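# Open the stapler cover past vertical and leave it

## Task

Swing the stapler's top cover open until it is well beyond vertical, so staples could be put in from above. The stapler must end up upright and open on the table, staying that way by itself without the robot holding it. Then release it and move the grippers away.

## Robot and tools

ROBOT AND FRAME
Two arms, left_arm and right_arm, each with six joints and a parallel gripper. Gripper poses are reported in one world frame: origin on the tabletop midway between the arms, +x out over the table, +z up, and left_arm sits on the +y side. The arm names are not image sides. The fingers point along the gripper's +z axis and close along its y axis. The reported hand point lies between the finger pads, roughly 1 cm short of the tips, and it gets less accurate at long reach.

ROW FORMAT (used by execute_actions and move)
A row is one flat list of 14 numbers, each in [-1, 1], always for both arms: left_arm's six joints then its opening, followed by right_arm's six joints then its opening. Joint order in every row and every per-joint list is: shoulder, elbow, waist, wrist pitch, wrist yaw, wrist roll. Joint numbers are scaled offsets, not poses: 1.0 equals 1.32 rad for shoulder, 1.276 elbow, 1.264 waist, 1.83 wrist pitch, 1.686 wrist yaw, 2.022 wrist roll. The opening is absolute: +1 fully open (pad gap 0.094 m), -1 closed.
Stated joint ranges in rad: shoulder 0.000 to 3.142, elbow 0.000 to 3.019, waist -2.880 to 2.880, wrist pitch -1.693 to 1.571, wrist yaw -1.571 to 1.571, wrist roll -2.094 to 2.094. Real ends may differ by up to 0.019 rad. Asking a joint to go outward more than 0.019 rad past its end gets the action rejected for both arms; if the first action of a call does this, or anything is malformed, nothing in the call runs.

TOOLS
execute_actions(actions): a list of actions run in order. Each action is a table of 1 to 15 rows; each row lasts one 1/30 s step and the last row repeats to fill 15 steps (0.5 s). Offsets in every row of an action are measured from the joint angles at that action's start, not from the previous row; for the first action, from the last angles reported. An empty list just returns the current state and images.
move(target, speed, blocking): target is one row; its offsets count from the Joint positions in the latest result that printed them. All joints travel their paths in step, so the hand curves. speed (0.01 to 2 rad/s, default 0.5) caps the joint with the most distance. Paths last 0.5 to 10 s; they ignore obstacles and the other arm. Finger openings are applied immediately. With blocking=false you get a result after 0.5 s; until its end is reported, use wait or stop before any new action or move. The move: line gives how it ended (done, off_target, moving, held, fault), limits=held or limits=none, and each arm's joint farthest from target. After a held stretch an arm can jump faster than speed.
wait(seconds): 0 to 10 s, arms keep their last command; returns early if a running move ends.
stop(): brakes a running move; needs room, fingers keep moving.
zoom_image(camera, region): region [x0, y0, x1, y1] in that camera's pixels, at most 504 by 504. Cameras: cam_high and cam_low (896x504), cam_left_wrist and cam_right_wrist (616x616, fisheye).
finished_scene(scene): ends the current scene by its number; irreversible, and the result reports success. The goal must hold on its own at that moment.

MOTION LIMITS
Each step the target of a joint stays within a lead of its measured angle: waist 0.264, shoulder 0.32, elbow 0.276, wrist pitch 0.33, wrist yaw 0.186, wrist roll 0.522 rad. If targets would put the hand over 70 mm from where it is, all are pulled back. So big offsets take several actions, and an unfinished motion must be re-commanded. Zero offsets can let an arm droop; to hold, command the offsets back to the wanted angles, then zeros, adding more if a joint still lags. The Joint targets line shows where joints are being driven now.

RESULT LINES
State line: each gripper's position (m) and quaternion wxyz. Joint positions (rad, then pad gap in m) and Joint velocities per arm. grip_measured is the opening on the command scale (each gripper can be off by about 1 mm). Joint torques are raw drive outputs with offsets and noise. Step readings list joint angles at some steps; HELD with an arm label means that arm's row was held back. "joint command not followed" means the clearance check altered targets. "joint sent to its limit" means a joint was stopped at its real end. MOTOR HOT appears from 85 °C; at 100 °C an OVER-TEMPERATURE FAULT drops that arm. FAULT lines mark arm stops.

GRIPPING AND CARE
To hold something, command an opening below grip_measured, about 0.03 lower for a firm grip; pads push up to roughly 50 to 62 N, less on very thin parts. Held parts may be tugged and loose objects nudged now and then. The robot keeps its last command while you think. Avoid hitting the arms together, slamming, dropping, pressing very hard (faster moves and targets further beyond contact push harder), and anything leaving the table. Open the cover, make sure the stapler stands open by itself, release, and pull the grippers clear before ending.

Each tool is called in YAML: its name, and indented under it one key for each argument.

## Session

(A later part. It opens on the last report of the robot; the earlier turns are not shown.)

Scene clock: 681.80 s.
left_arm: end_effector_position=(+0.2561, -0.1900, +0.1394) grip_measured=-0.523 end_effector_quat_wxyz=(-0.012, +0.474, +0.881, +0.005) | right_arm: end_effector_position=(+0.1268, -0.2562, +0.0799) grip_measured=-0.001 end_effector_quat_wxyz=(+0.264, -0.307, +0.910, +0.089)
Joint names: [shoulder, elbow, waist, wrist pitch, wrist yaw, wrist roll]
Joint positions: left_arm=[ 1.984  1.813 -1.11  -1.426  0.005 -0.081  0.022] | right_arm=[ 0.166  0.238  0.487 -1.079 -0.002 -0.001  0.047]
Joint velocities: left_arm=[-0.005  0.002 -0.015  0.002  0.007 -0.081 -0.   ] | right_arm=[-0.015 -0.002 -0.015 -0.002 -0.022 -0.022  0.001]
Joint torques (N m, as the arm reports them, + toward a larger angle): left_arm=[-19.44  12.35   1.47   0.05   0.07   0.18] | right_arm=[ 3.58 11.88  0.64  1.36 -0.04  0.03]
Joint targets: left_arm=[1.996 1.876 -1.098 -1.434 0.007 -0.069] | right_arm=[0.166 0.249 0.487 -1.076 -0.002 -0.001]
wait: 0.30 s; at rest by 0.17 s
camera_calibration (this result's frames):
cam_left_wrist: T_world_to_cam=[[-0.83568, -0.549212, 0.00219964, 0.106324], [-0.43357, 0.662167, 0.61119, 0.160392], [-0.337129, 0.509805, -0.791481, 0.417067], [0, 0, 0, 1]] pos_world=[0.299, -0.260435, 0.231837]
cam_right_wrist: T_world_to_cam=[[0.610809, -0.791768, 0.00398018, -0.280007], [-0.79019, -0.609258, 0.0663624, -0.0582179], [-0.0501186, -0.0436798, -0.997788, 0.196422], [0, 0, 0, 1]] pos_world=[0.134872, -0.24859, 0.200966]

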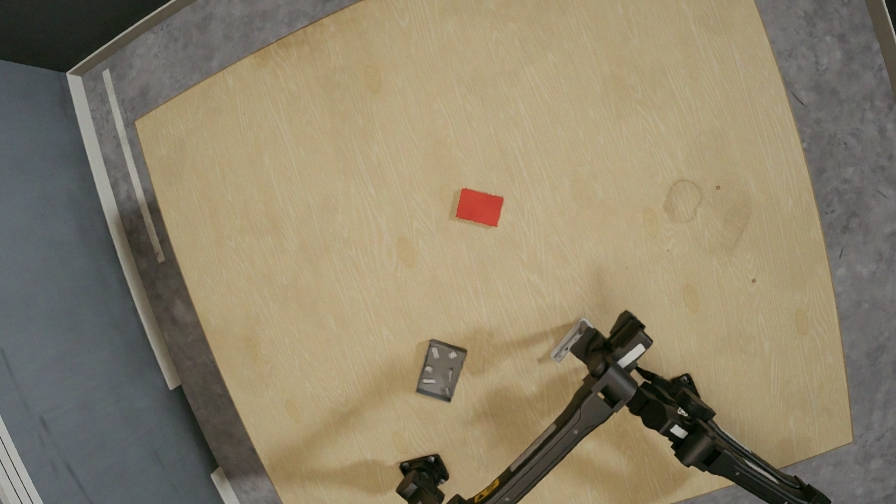

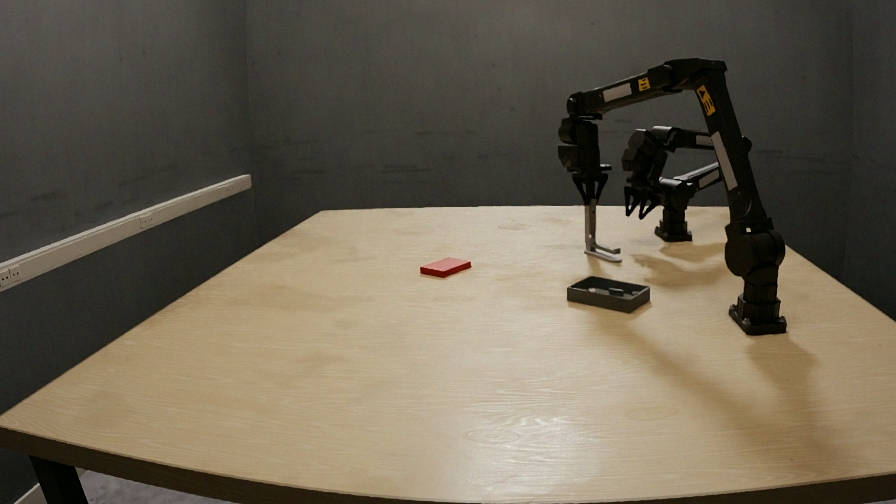

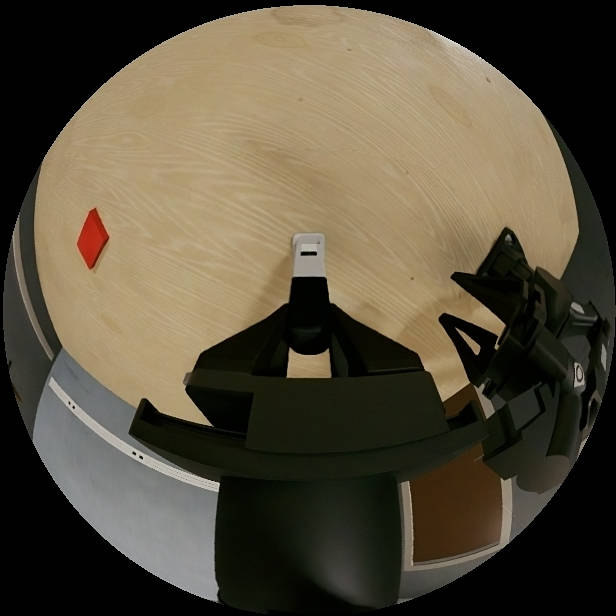

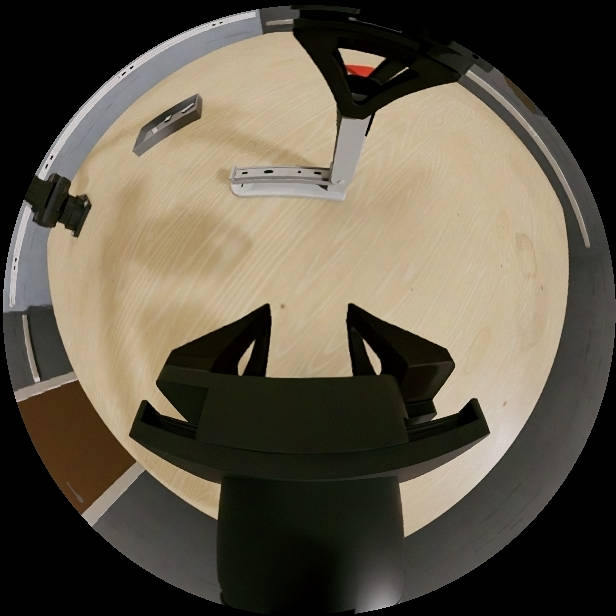

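execute_actions:
  actions:
    - [ [0.0156,0.0586,0.0101,-0.0033,0.0016,0.0061,-0.555,0,0.008,0,0.0016,0,0,0], [0.0221,0.0679,0.0108,-0.0073,0.0019,0.0063,-0.555,0,0.008,0,0.0016,0,0,0], [0.0286,0.0772,0.0114,-0.0154,0.0023,0.0064,-0.555,0,0.008,0,0.0016,0,0,0], [0.0352,0.0865,0.0121,-0.0235,0.0026,0.0066,-0.555,0,0.008,0,0.0016,0,0,0], [0.0417,0.0958,0.0127,-0.0316,0.0030,0.0067,-0.555,0,0.008,0,0.0016,0,0,0], [0.0482,0.1050,0.0133,-0.0397,0.0034,0.0069,-0.555,0,0.008,0,0.0016,0,0,0], [0.0547,0.1143,0.0140,-0.0478,0.0037,0.0071,-0.555,0,0.008,0,0.0016,0,0,0], [0.0612,0.1236,0.0146,-0.0559,0.0041,0.0072,-0.555,0,0.008,0,0.0016,0,0,0], [0.0677,0.1329,0.0153,-0.0640,0.0045,0.0074,-0.555,0,0.008,0,0.0016,0,0,0], [0.0742,0.1422,0.0159,-0.0721,0.0048,0.0076,-0.555,0,0.008,0,0.0016,0,0,0], [0.0742,0.1422,0.0159,-0.0802,0.0048,0.0076,-0.555,0,0.008,0,0.0016,0,0,0], [0.0742,0.1422,0.0159,-0.0842,0.0048,0.0076,-0.555,0,0.008,0,0.0016,0,0,0] ]

wait:
  seconds: 0.3

Scene clock: 705.40 s.
left_arm: end_effector_position=(+0.2605, -0.1958, +0.1392) grip_measured=-0.523 end_effector_quat_wxyz=(-0.051, +0.473, +0.879, +0.024) | right_arm: end_effector_position=(+0.1268, -0.2562, +0.0799) grip_measured=-0.001 end_effector_quat_wxyz=(+0.264, -0.307, +0.910, +0.089)
Joint names: [shoulder, elbow, waist, wrist pitch, wrist yaw, wrist roll]
Joint positions: left_arm=[ 2.066  1.941 -1.106 -1.557  0.014 -0.076  0.022] | right_arm=[ 0.166  0.238  0.487 -1.079 -0.002 -0.001  0.047]
Joint velocities: left_arm=[-0.015 -0.002  0.005 -0.007  0.022 -0.007  0.   ] | right_arm=[ 0.005 -0.002  0.005  0.012 -0.051  0.037  0.001]
Joint torques (N m, as the arm reports them, + toward a larger angle): left_arm=[-20.39  11.52   1.76  -0.6   -0.01   0.16] | right_arm=[ 3.55 11.88  0.63  1.36 -0.04  0.03]
Joint targets: left_arm=[2.081 1.994 -1.090 -1.580 0.013 -0.065] | right_arm=[0.166 0.249 0.487 -1.076 -0.002 -0.001]
Step readings (joint positions):
0: left_arm=[1.984 1.813 -1.110 -1.426 0.005 -0.081] | right_arm=[0.166 0.238 0.487 -1.079 -0.002 -0.001]
1: left_arm=[1.984 1.813 -1.110 -1.426 0.005 -0.081] | right_arm=[0.166 0.238 0.487 -1.079 -0.002 -0.001]
2: left_arm=[1.987 1.817 -1.110 -1.428 0.005 -0.080] | right_arm=[0.166 0.238 0.487 -1.079 -0.002 -0.001]
4: left_arm=[1.997 1.834 -1.109 -1.445 0.006 -0.079] | right_arm=[0.166 0.238 0.487 -1.079 -0.002 -0.001]
8: left_arm=[2.031 1.885 -1.107 -1.497 0.010 -0.078] | right_arm=[0.166 0.238 0.487 -1.079 -0.002 -0.001]
15: Joint positions above
camera_calibration (this result's frames):
cam_left_wrist: T_world_to_cam=[[-0.835173, -0.549967, 0.00467617, 0.106199], [-0.402083, 0.616355, 0.677079, 0.139912], [-0.375254, 0.563598, -0.735895, 0.434111], [0, 0, 0, 1]] pos_world=[0.307852, -0.272493, 0.224232]
cam_right_wrist: T_world_to_cam=[[0.610809, -0.791768, 0.00398018, -0.280007], [-0.79019, -0.609258, 0.0663624, -0.0582179], [-0.0501186, -0.0436798, -0.997788, 0.196422], [0, 0, 0, 1]] pos_world=[0.134872, -0.24859, 0.200966]

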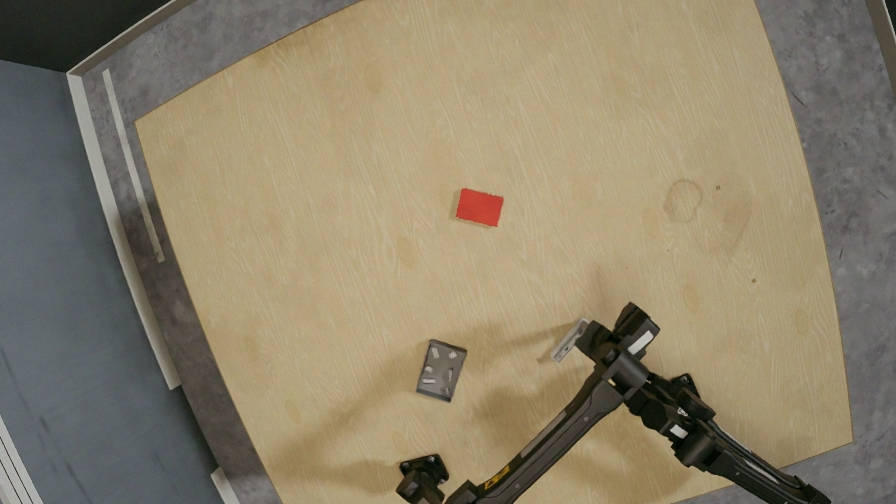

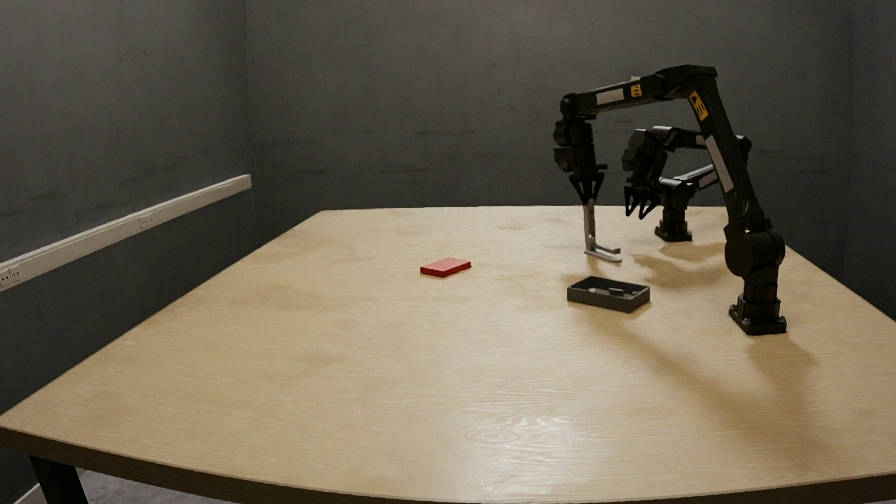

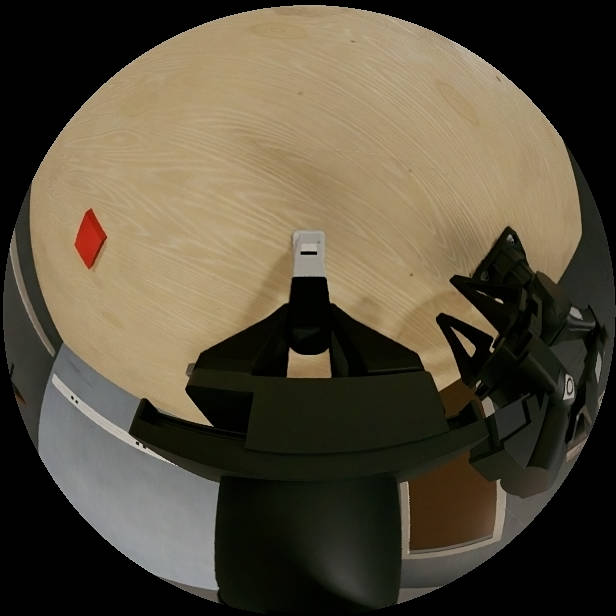

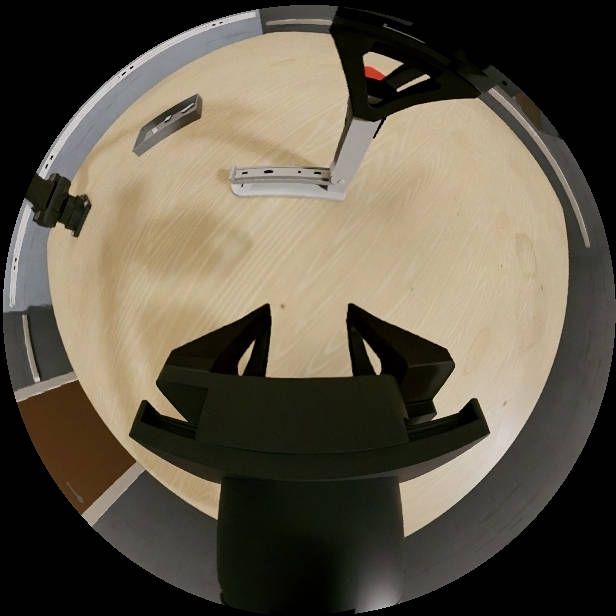

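Scene clock: 705.70 s.
left_arm: end_effector_position=(+0.2605, -0.1958, +0.1392) grip_measured=-0.523 end_effector_quat_wxyz=(-0.051, +0.473, +0.879, +0.024) | right_arm: end_effector_position=(+0.1268, -0.2562, +0.0799) grip_measured=-0.001 end_effector_quat_wxyz=(+0.264, -0.307, +0.910, +0.089)
Joint names: [shoulder, elbow, waist, wrist pitch, wrist yaw, wrist roll]
Joint positions: left_arm=[ 2.066  1.941 -1.106 -1.557  0.014 -0.076  0.022] | right_arm=[ 0.166  0.238  0.487 -1.079 -0.002 -0.001  0.047]
Joint velocities: left_arm=[-0.005 -0.002 -0.015 -0.022  0.051 -0.007 -0.001] | right_arm=[ 0.005 -0.017 -0.005  0.017  0.095 -0.022 -0.001]
Joint torques (N m, as the arm reports them, + toward a larger angle): left_arm=[-20.29  11.49   1.77  -0.62  -0.03   0.17] | right_arm=[ 3.55 11.86  0.66  1.34 -0.04  0.03]
Joint targets: left_arm=[2.081 1.994 -1.090 -1.580 0.013 -0.065] | right_arm=[0.166 0.249 0.487 -1.076 -0.002 -0.001]
wait: 0.30 s; at rest by 0.17 s
camera_calibration (this result's frames):
cam_left_wrist: T_world_to_cam=[[-0.835381, -0.54965, 0.00471909, 0.106309], [-0.401826, 0.616524, 0.677077, 0.139878], [-0.375065, 0.563722, -0.735897, 0.434086], [0, 0, 0, 1]] pos_world=[0.307826, -0.272509, 0.224232]
cam_right_wrist: T_world_to_cam=[[0.610809, -0.791768, 0.00398018, -0.280007], [-0.79019, -0.609258, 0.0663624, -0.0582179], [-0.0501186, -0.0436798, -0.997788, 0.196422], [0, 0, 0, 1]] pos_world=[0.134872, -0.24859, 0.200966]

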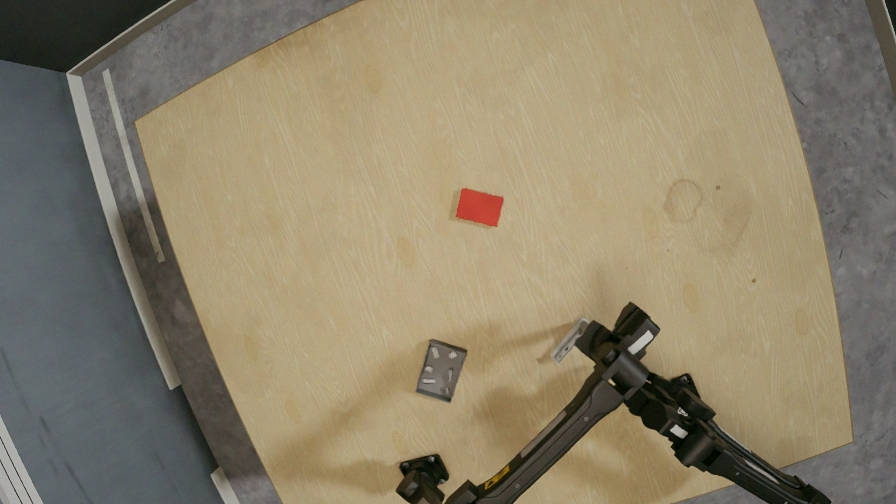

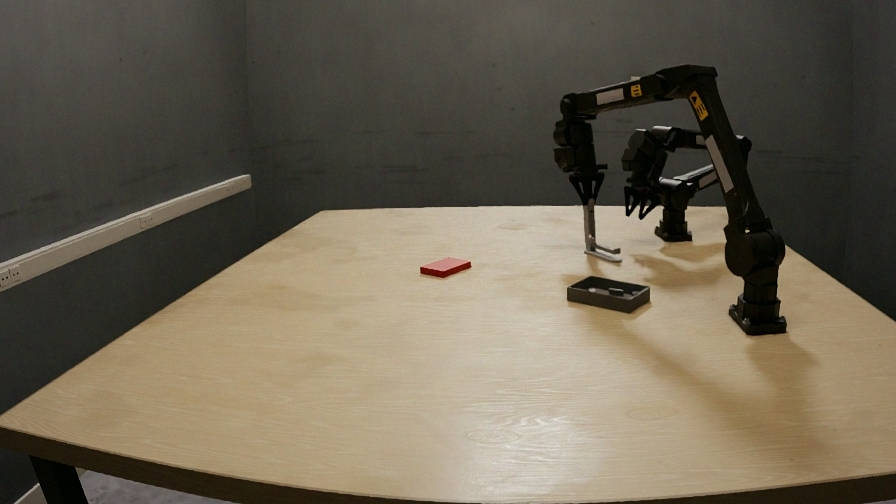

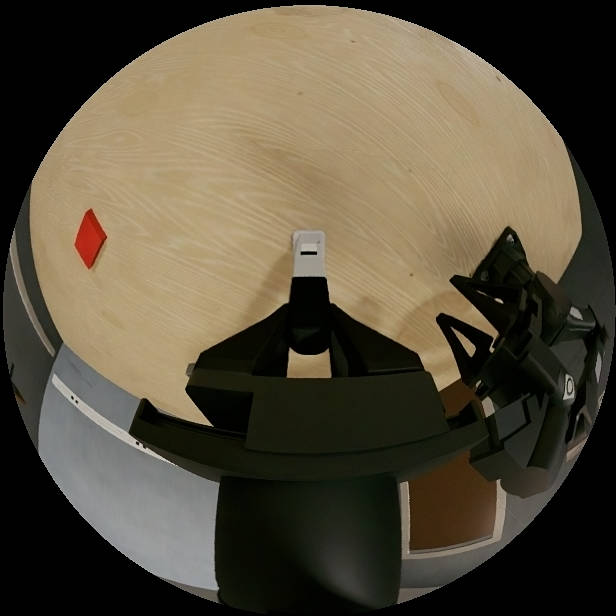

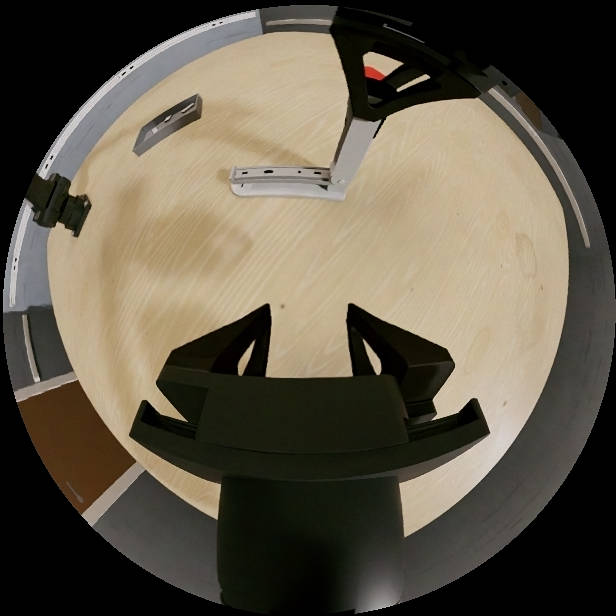

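execute_actions:
  actions:
    - [ [0.0109,0.0422,0.0119,-0.0112,-0.0005,0.0052,-0.555,0,0.008,0,0.0016,0,0,0], [0.0104,0.0429,0.0111,-0.0098,-0.0004,0.0050,-0.555,0,0.008,0,0.0016,0,0,0], [0.0100,0.0436,0.0103,-0.0085,-0.0003,0.0048,-0.555,0,0.008,0,0.0016,0,0,0], [0.0095,0.0443,0.0095,-0.0071,-0.0002,0.0046,-0.555,0,0.008,0,0.0016,0,0,0], [0.0090,0.0450,0.0087,-0.0057,-0.0001,0.0044,-0.555,0,0.008,0,0.0016,0,0,0], [0.0085,0.0457,0.0079,-0.0043,0,0.0042,-0.555,0,0.008,0,0.0016,0,0,0], [0.0080,0.0464,0.0071,-0.0030,0,0.0040,-0.555,0,0.008,0,0.0016,0,0,0], [0.0076,0.0470,0.0063,-0.0016,0,0.0040,-0.555,0,0.008,0,0.0016,0,0,0], [0.0076,0.0470,0.0063,-0.0016,0,0.0040,-0.548,0,0.008,0,0.0016,0,0,0], [0.0076,0.0470,0.0063,-0.0016,0,0.0040,-0.540,0,0.008,0,0.0016,0,0,0], [0.0076,0.0470,0.0063,-0.0016,0,0.0040,-0.532,0,0.008,0,0.0016,0,0,0], [0.0076,0.0470,0.0063,-0.0016,0,0.0040,-0.524,0,0.008,0,0.0016,0,0,0], [0.0076,0.0470,0.0063,-0.0016,0,0.0040,-0.516,0,0.008,0,0.0016,0,0,0], [0.0076,0.0470,0.0063,-0.0016,0,0.0040,-0.508,0,0.008,0,0.0016,0,0,0], [0.0076,0.0470,0.0063,-0.0016,0,0.0040,-0.500,0,0.008,0,0.0016,0,0,0] ]
    - [ [0.0076,0.0460,0.0063,-0.0010,0,0.0040,-0.485,0,0.008,0,0.0016,0,0,0], [0.0076,0.0460,0.0063,-0.0010,0,0.0040,-0.465,0,0.008,0,0.0016,0,0,0], [0.0076,0.0460,0.0063,-0.0010,0,0.0040,-0.44,0,0.008,0,0.0016,0,0,0], [0.0076,0.0460,0.0063,-0.0010,0,0.0040,-0.41,0,0.008,0,0.0016,0,0,0], [0.0076,0.0460,0.0063,-0.0010,0,0.0040,-0.38,0,0.008,0,0.0016,0,0,0], [0.0076,0.0460,0.0063,-0.0010,0,0.0040,-0.35,0,0.008,0,0.0016,0,0,0], [0.0076,0.0460,0.0063,-0.0010,0,0.0040,-0.32,0,0.008,0,0.0016,0,0,0], [0.0076,0.0460,0.0063,-0.0010,0,0.0040,-0.29,0,0.008,0,0.0016,0,0,0], [0.0076,0.0460,0.0063,-0.0010,0,0.0040,-0.26,0,0.008,0,0.0016,0,0,0], [0.0076,0.0460,0.0063,-0.0010,0,0.0040,-0.25,0,0.008,0,0.0016,0,0,0] ]

Scene clock: 757.87 s.
left_arm: end_effector_position=(+0.2606, -0.1960, +0.1374) grip_measured=-0.252 end_effector_quat_wxyz=(-0.052, +0.473, +0.879, +0.025) | right_arm: end_effector_position=(+0.1268, -0.2562, +0.0799) grip_measured=-0.001 end_effector_quat_wxyz=(+0.264, -0.307, +0.910, +0.089)
Joint names: [shoulder, elbow, waist, wrist pitch, wrist yaw, wrist roll]
Joint positions: left_arm=[ 2.07   1.941 -1.106 -1.557  0.014 -0.076  0.035] | right_arm=[ 0.166  0.238  0.487 -1.079 -0.002 -0.001  0.047]
Joint velocities: left_arm=[ 0.005  0.007 -0.005 -0.007  0.007  0.037  0.   ] | right_arm=[-0.015  0.007 -0.015 -0.007 -0.007  0.022 -0.001]
Joint torques (N m, as the arm reports them, + toward a larger angle): left_arm=[-20.88  11.97   1.22   0.13   0.     0.15] | right_arm=[ 3.53 11.87  0.65  1.36 -0.04  0.03]
Joint targets: left_arm=[2.076 2.000 -1.098 -1.559 0.014 -0.067] | right_arm=[0.166 0.249 0.487 -1.076 -0.002 -0.001]
Step readings (joint positions; steps 1 to 15: 1st action; 16 to 30: 2nd action):
0: left_arm=[2.066 1.941 -1.106 -1.557 0.014 -0.076] | right_arm=[0.166 0.238 0.487 -1.079 -0.002 -0.001]
1: left_arm=[2.066 1.941 -1.106 -1.557 0.014 -0.076] | right_arm=[0.166 0.238 0.487 -1.079 -0.002 -0.001]
2: left_arm=[2.066 1.941 -1.106 -1.557 0.014 -0.076] | right_arm=[0.166 0.238 0.487 -1.079 -0.002 -0.001]
4: left_arm=[2.066 1.941 -1.106 -1.557 0.014 -0.076] | right_arm=[0.166 0.238 0.487 -1.079 -0.002 -0.001]
8: left_arm=[2.066 1.941 -1.106 -1.557 0.014 -0.076] | right_arm=[0.166 0.238 0.487 -1.079 -0.002 -0.001]
15: left_arm=[2.066 1.941 -1.106 -1.557 0.014 -0.076] | right_arm=[0.166 0.238 0.487 -1.079 -0.002 -0.001]
16: left_arm=[2.066 1.941 -1.106 -1.557 0.014 -0.076] | right_arm=[0.166 0.238 0.487 -1.079 -0.002 -0.001]
17: left_arm=[2.067 1.941 -1.106 -1.557 0.014 -0.076] | right_arm=[0.166 0.238 0.487 -1.079 -0.002 -0.001]
19: left_arm=[2.067 1.941 -1.106 -1.557 0.014 -0.076] | right_arm=[0.166 0.238 0.487 -1.079 -0.002 -0.001]
23: left_arm=[2.069 1.941 -1.106 -1.557 0.014 -0.076] | right_arm=[0.166 0.238 0.487 -1.079 -0.002 -0.001]
30: Joint positions above
camera_calibration (this result's frames):
cam_left_wrist: T_world_to_cam=[[-0.835583, -0.549345, 0.0045647, 0.106433], [-0.400688, 0.615111, 0.679034, 0.140413], [-0.375831, 0.56556, -0.734093, 0.43327], [0, 0, 0, 1]] pos_world=[0.308032, -0.272942, 0.222229]
cam_right_wrist: T_world_to_cam=[[0.610809, -0.791768, 0.00398018, -0.280007], [-0.79019, -0.609258, 0.0663624, -0.0582179], [-0.0501186, -0.0436798, -0.997788, 0.196422], [0, 0, 0, 1]] pos_world=[0.134872, -0.24859, 0.200966]

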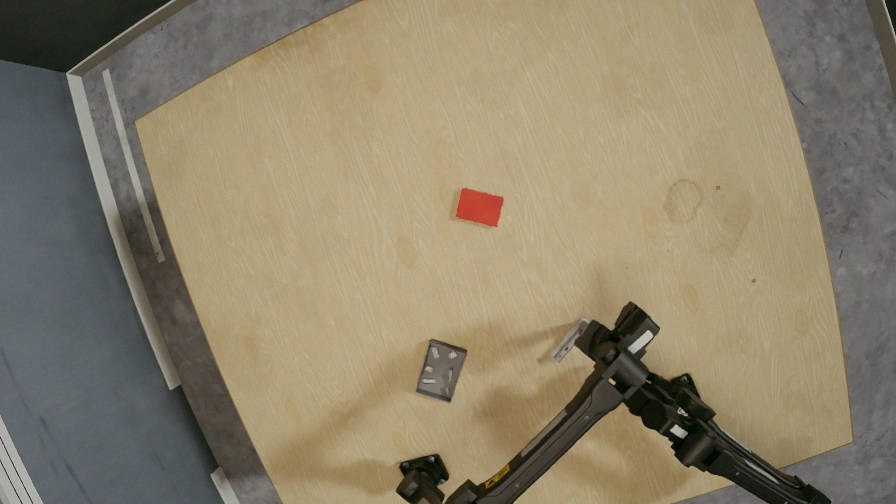

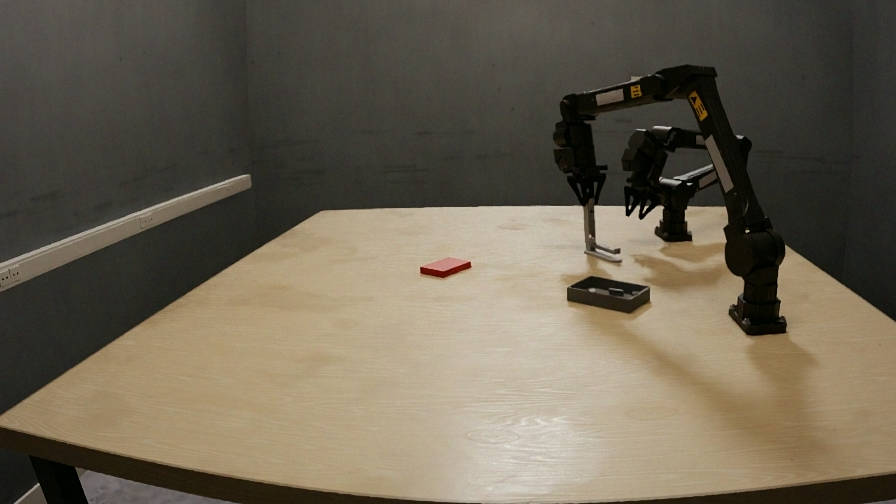

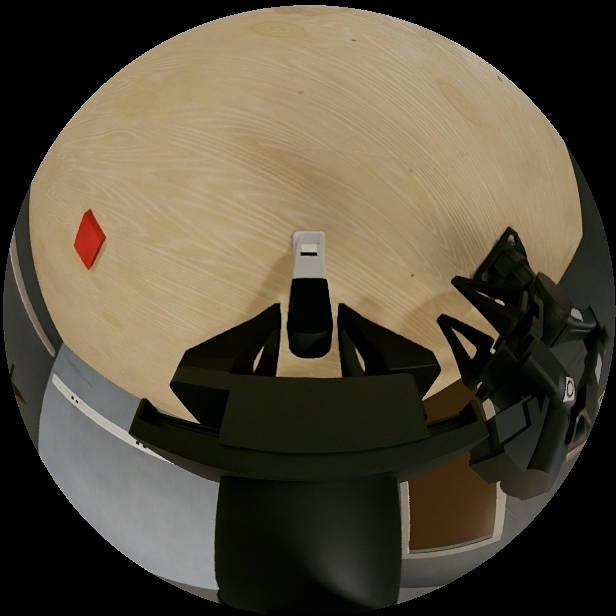

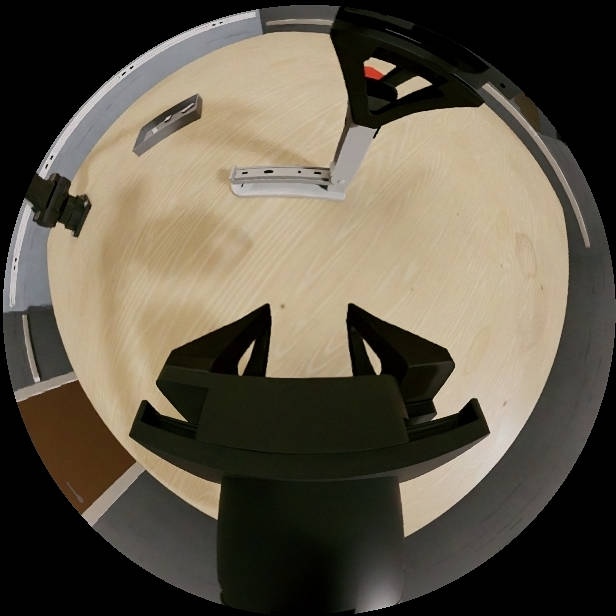

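execute_actions:
  actions:
    - [ [-0.0135,0.0392,-0.0099,0.0117,-0.0027,-0.0057,-0.25,0,0.008,0,0.0016,0,0,0], [-0.0209,0.0268,-0.0102,0.0235,-0.0036,-0.0059,-0.25,0,0.008,0,0.0016,0,0,0], [-0.0283,0.0144,-0.0106,0.0352,-0.0046,-0.0062,-0.25,0,0.008,0,0.0016,0,0,0], [-0.0357,0.0020,-0.0109,0.0469,-0.0055,-0.0064,-0.25,0,0.008,0,0.0016,0,0,0], [-0.0432,-0.0105,-0.0113,0.0586,-0.0064,-0.0066,-0.25,0,0.008,0,0.0016,0,0,0], [-0.0506,-0.0229,-0.0117,0.0704,-0.0073,-0.0069,-0.25,0,0.008,0,0.0016,0,0,0], [-0.0580,-0.0353,-0.0120,0.0821,-0.0083,-0.0071,-0.25,0,0.008,0,0.0016,0,0,0], [-0.0654,-0.0477,-0.0124,0.0938,-0.0092,-0.0074,-0.25,0,0.008,0,0.0016,0,0,0], [-0.0729,-0.0601,-0.0128,0.1056,-0.0101,-0.0076,-0.25,0,0.008,0,0.0016,0,0,0], [-0.0803,-0.0725,-0.0131,0.1173,-0.0111,-0.0079,-0.25,0,0.008,0,0.0016,0,0,0], [-0.0803,-0.0849,-0.0131,0.1173,-0.0111,-0.0079,-0.25,0,0.008,0,0.0016,0,0,0] ]

wait:
  seconds: 0.2

Scene clock: 775.80 s.
left_arm: end_effector_position=(+0.2701, -0.2116, +0.1566) grip_measured=-0.252 end_effector_quat_wxyz=(+0.033, +0.473, +0.880, -0.020) | right_arm: end_effector_position=(+0.1268, -0.2562, +0.0799) grip_measured=-0.001 end_effector_quat_wxyz=(+0.264, -0.307, +0.910, +0.089)
Joint names: [shoulder, elbow, waist, wrist pitch, wrist yaw, wrist roll]
Joint positions: left_arm=[ 1.977  1.846 -1.109 -1.362 -0.002 -0.08   0.035] | right_arm=[ 0.166  0.238  0.487 -1.079 -0.002 -0.001  0.047]
Joint velocities: left_arm=[-0.054 -0.007 -0.015  0.022 -0.007  0.051  0.001] | right_arm=[ 0.005  0.002  0.005  0.007  0.022 -0.037  0.   ]
Joint torques (N m, as the arm reports them, + toward a larger angle): left_arm=[-21.46   7.07  -0.38   1.07  -0.12  -0.01] | right_arm=[ 3.54 11.87  0.64  1.35 -0.05  0.03]
Joint targets: left_arm=[1.964 1.833 -1.123 -1.342 -0.005 -0.092] | right_arm=[0.166 0.249 0.487 -1.076 -0.002 -0.001]
Step readings (joint positions):
0: left_arm=[2.070 1.941 -1.106 -1.557 0.014 -0.076] | right_arm=[0.166 0.238 0.487 -1.079 -0.002 -0.001]
1: left_arm=[2.070 1.941 -1.106 -1.556 0.013 -0.076] | right_arm=[0.166 0.238 0.487 -1.079 -0.002 -0.001]
2: left_arm=[2.070 1.941 -1.106 -1.551 0.012 -0.076] | right_arm=[0.166 0.238 0.487 -1.079 -0.002 -0.001]
4: left_arm=[2.068 1.941 -1.106 -1.523 0.008 -0.076] | right_arm=[0.166 0.238 0.487 -1.079 -0.002 -0.001]
8: left_arm=[2.041 1.912 -1.106 -1.439 0.002 -0.077] | right_arm=[0.166 0.238 0.487 -1.079 -0.002 -0.001]
15: Joint positions above
camera_calibration (this result's frames):
cam_left_wrist: T_world_to_cam=[[-0.83571, -0.549164, 0.00264515, 0.106021], [-0.466112, 0.711853, 0.525361, 0.202988], [-0.290392, 0.437816, -0.850875, 0.427885], [0, 0, 0, 1]] pos_world=[0.307472, -0.27361, 0.257154]
cam_right_wrist: T_world_to_cam=[[0.610809, -0.791768, 0.00398018, -0.280007], [-0.79019, -0.609258, 0.0663624, -0.0582179], [-0.0501186, -0.0436798, -0.997788, 0.196422], [0, 0, 0, 1]] pos_world=[0.134872, -0.24859, 0.200966]

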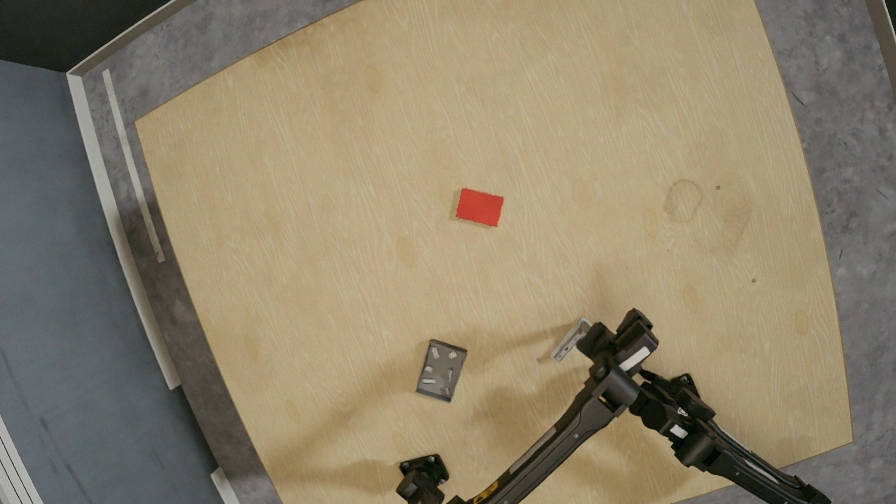

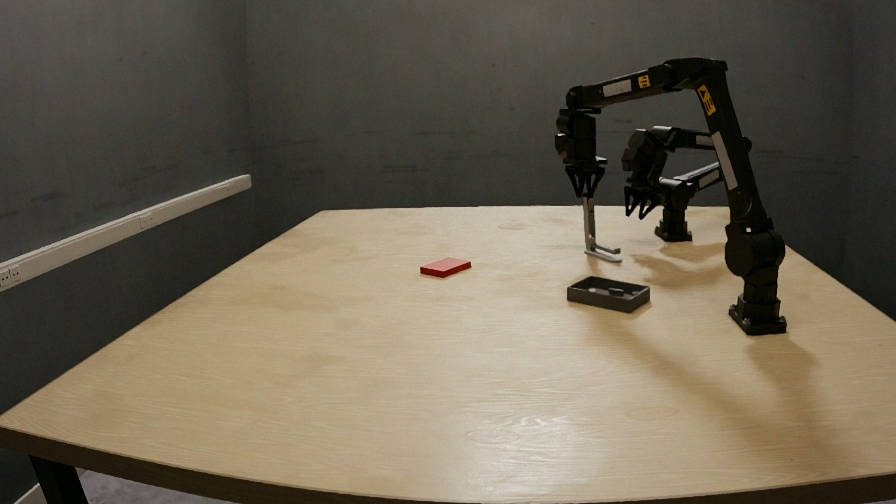

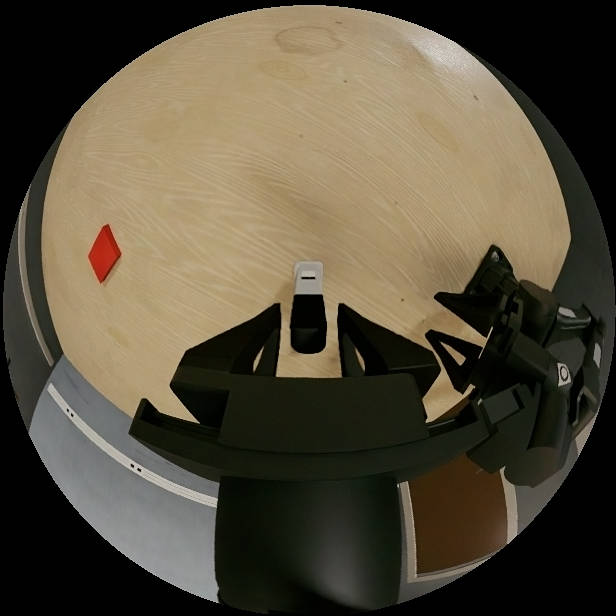

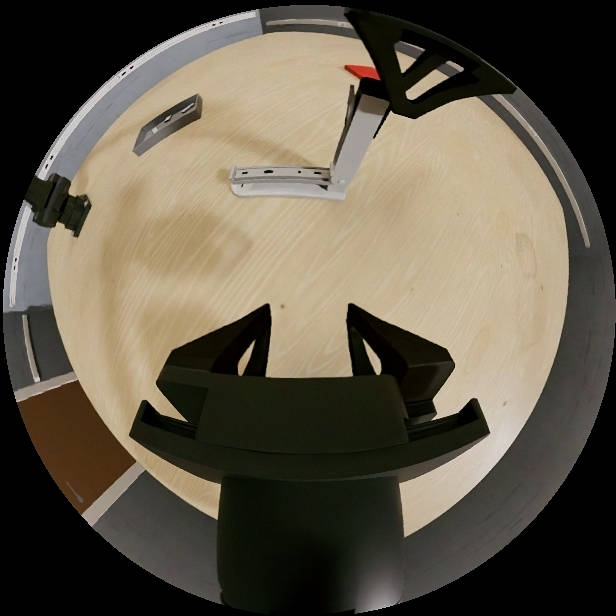

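Scene clock: 776.00 s.
left_arm: end_effector_position=(+0.2699, -0.2119, +0.1562) grip_measured=-0.252 end_effector_quat_wxyz=(+0.035, +0.473, +0.880, -0.021) | right_arm: end_effector_position=(+0.1268, -0.2562, +0.0799) grip_measured=-0.001 end_effector_quat_wxyz=(+0.264, -0.307, +0.910, +0.089)
Joint names: [shoulder, elbow, waist, wrist pitch, wrist yaw, wrist roll]
Joint positions: left_arm=[ 1.975  1.842 -1.11  -1.357 -0.002 -0.08   0.035] | right_arm=[ 0.166  0.238  0.487 -1.079 -0.002 -0.001  0.047]
Joint velocities: left_arm=[-0.005 -0.012 -0.005 -0.017 -0.037 -0.037 -0.   ] | right_arm=[-0.024 -0.002  0.015  0.002 -0.022  0.037  0.   ]
Joint torques (N m, as the arm reports them, + toward a larger angle): left_arm=[-22.13   7.35  -0.37   0.92  -0.13  -0.04] | right_arm=[ 3.5  11.87  0.65  1.36 -0.05  0.03]
Joint targets: left_arm=[1.964 1.833 -1.122 -1.342 -0.005 -0.092] | right_arm=[0.166 0.249 0.487 -1.076 -0.002 -0.001]
wait: 0.20 s; no rest
camera_calibration (this result's frames):
cam_left_wrist: T_world_to_cam=[[-0.835715, -0.549156, 0.00291128, 0.10573], [-0.46687, 0.713263, 0.52277, 0.204197], [-0.289159, 0.435528, -0.852469, 0.427101], [0, 0, 0, 1]] pos_world=[0.307194, -0.273598, 0.257035]
cam_right_wrist: T_world_to_cam=[[0.610809, -0.791768, 0.00398018, -0.280007], [-0.79019, -0.609258, 0.0663624, -0.0582179], [-0.0501186, -0.0436798, -0.997788, 0.196422], [0, 0, 0, 1]] pos_world=[0.134872, -0.24859, 0.200966]

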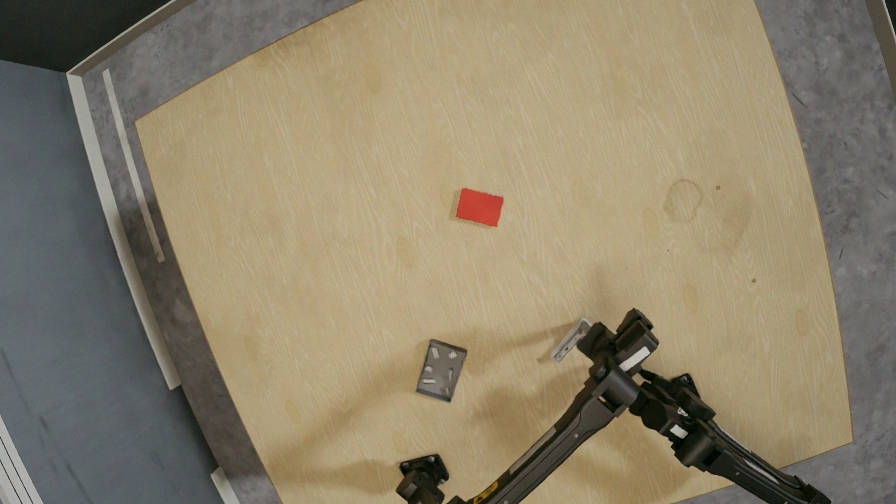

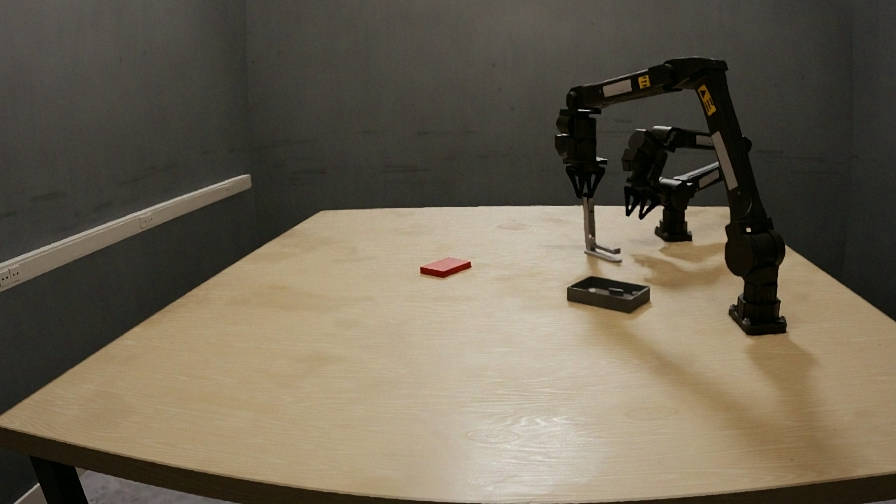

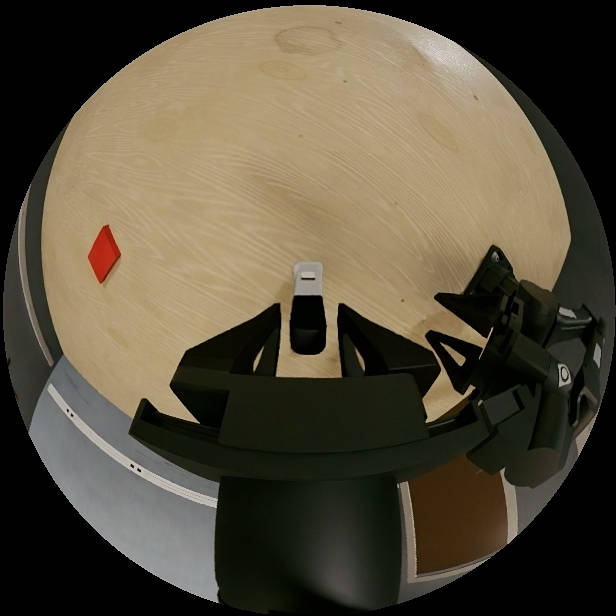

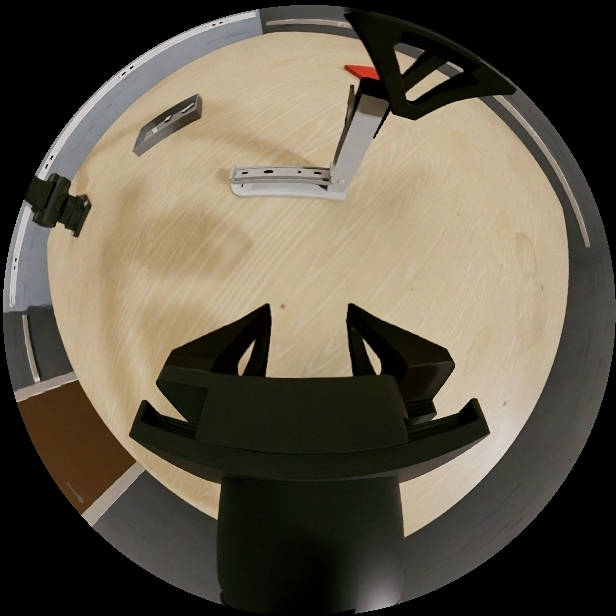

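execute_actions:
  actions: []

Scene clock: 777.60 s.
left_arm: end_effector_position=(+0.2698, -0.2116, +0.1558) grip_measured=-0.252 end_effector_quat_wxyz=(+0.034, +0.473, +0.880, -0.021) | right_arm: end_effector_position=(+0.1268, -0.2562, +0.0799) grip_measured=-0.001 end_effector_quat_wxyz=(+0.264, -0.307, +0.910, +0.089)
Joint names: [shoulder, elbow, waist, wrist pitch, wrist yaw, wrist roll]
Joint positions: left_arm=[ 1.975  1.841 -1.11  -1.357 -0.002 -0.081  0.035] | right_arm=[ 0.166  0.238  0.487 -1.079 -0.002 -0.001  0.047]
Joint velocities: left_arm=[ 0.005 -0.007 -0.005  0.007 -0.037 -0.022  0.   ] | right_arm=[-0.005 -0.012  0.005 -0.007 -0.037  0.022  0.001]
Joint torques (N m, as the arm reports them, + toward a larger angle): left_arm=[-21.87   7.35  -0.49   0.88  -0.11  -0.03] | right_arm=[ 3.55 11.87  0.63  1.36 -0.04  0.03]
Joint targets: left_arm=[1.964 1.833 -1.122 -1.342 -0.005 -0.092] | right_arm=[0.166 0.249 0.487 -1.076 -0.002 -0.001]
camera_calibration (this result's frames):
cam_left_wrist: T_world_to_cam=[[-0.835504, -0.549476, 0.00285302, 0.105642], [-0.466838, 0.712569, 0.523744, 0.20384], [-0.289818, 0.436258, -0.851871, 0.426775], [0, 0, 0, 1]] pos_world=[0.307112, -0.273386, 0.256496]
cam_right_wrist: T_world_to_cam=[[0.610809, -0.791768, 0.00398018, -0.280007], [-0.79019, -0.609258, 0.0663624, -0.0582179], [-0.0501186, -0.0436798, -0.997788, 0.196422], [0, 0, 0, 1]] pos_world=[0.134872, -0.24859, 0.200966]

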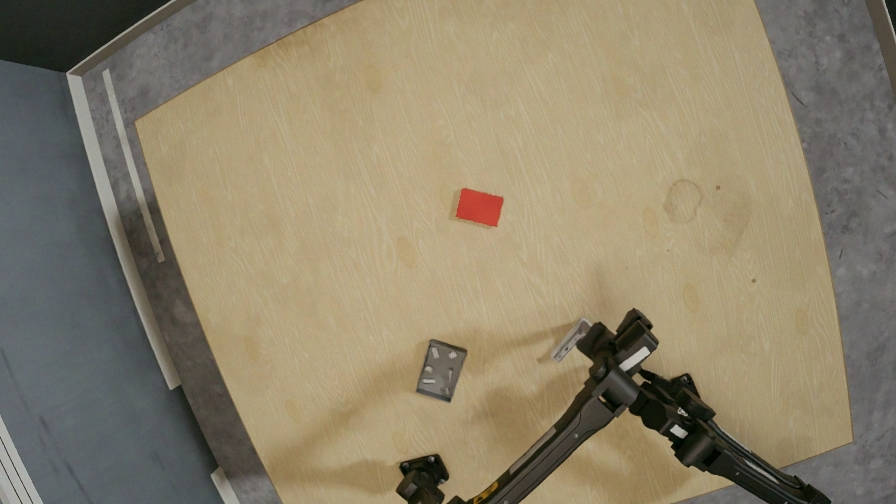

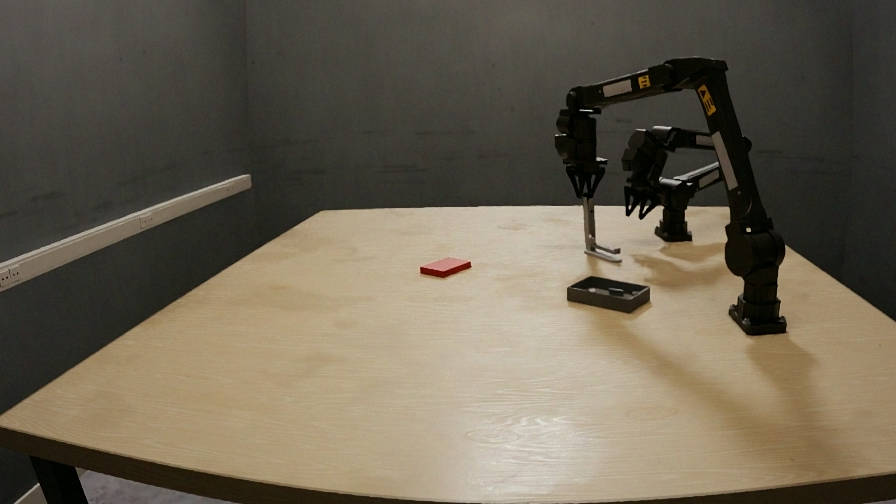

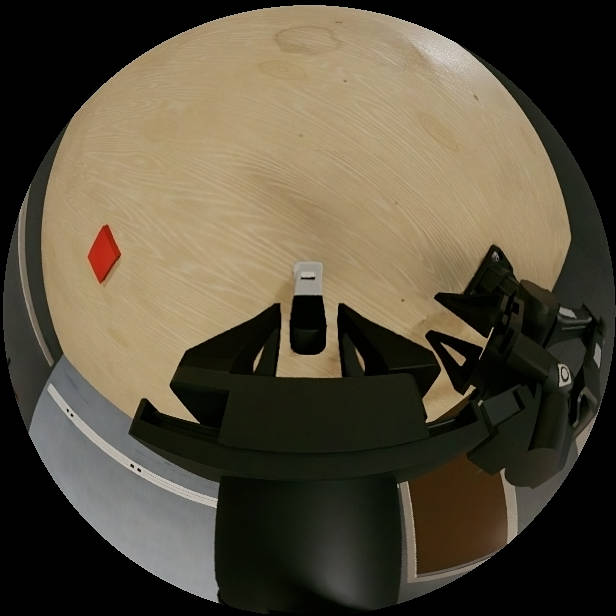

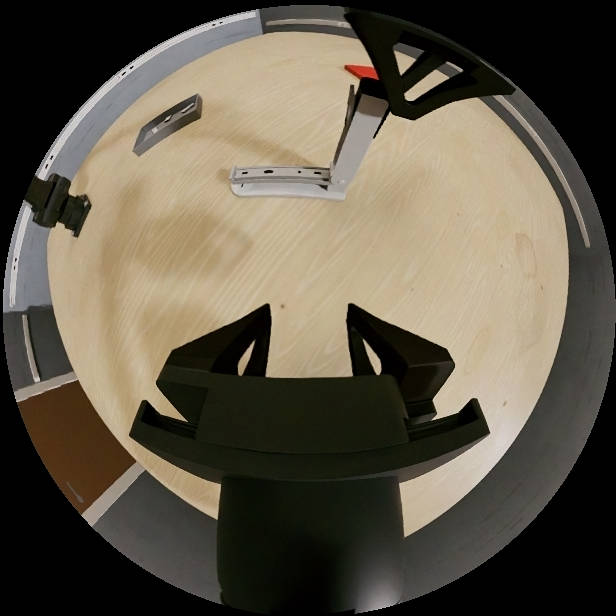

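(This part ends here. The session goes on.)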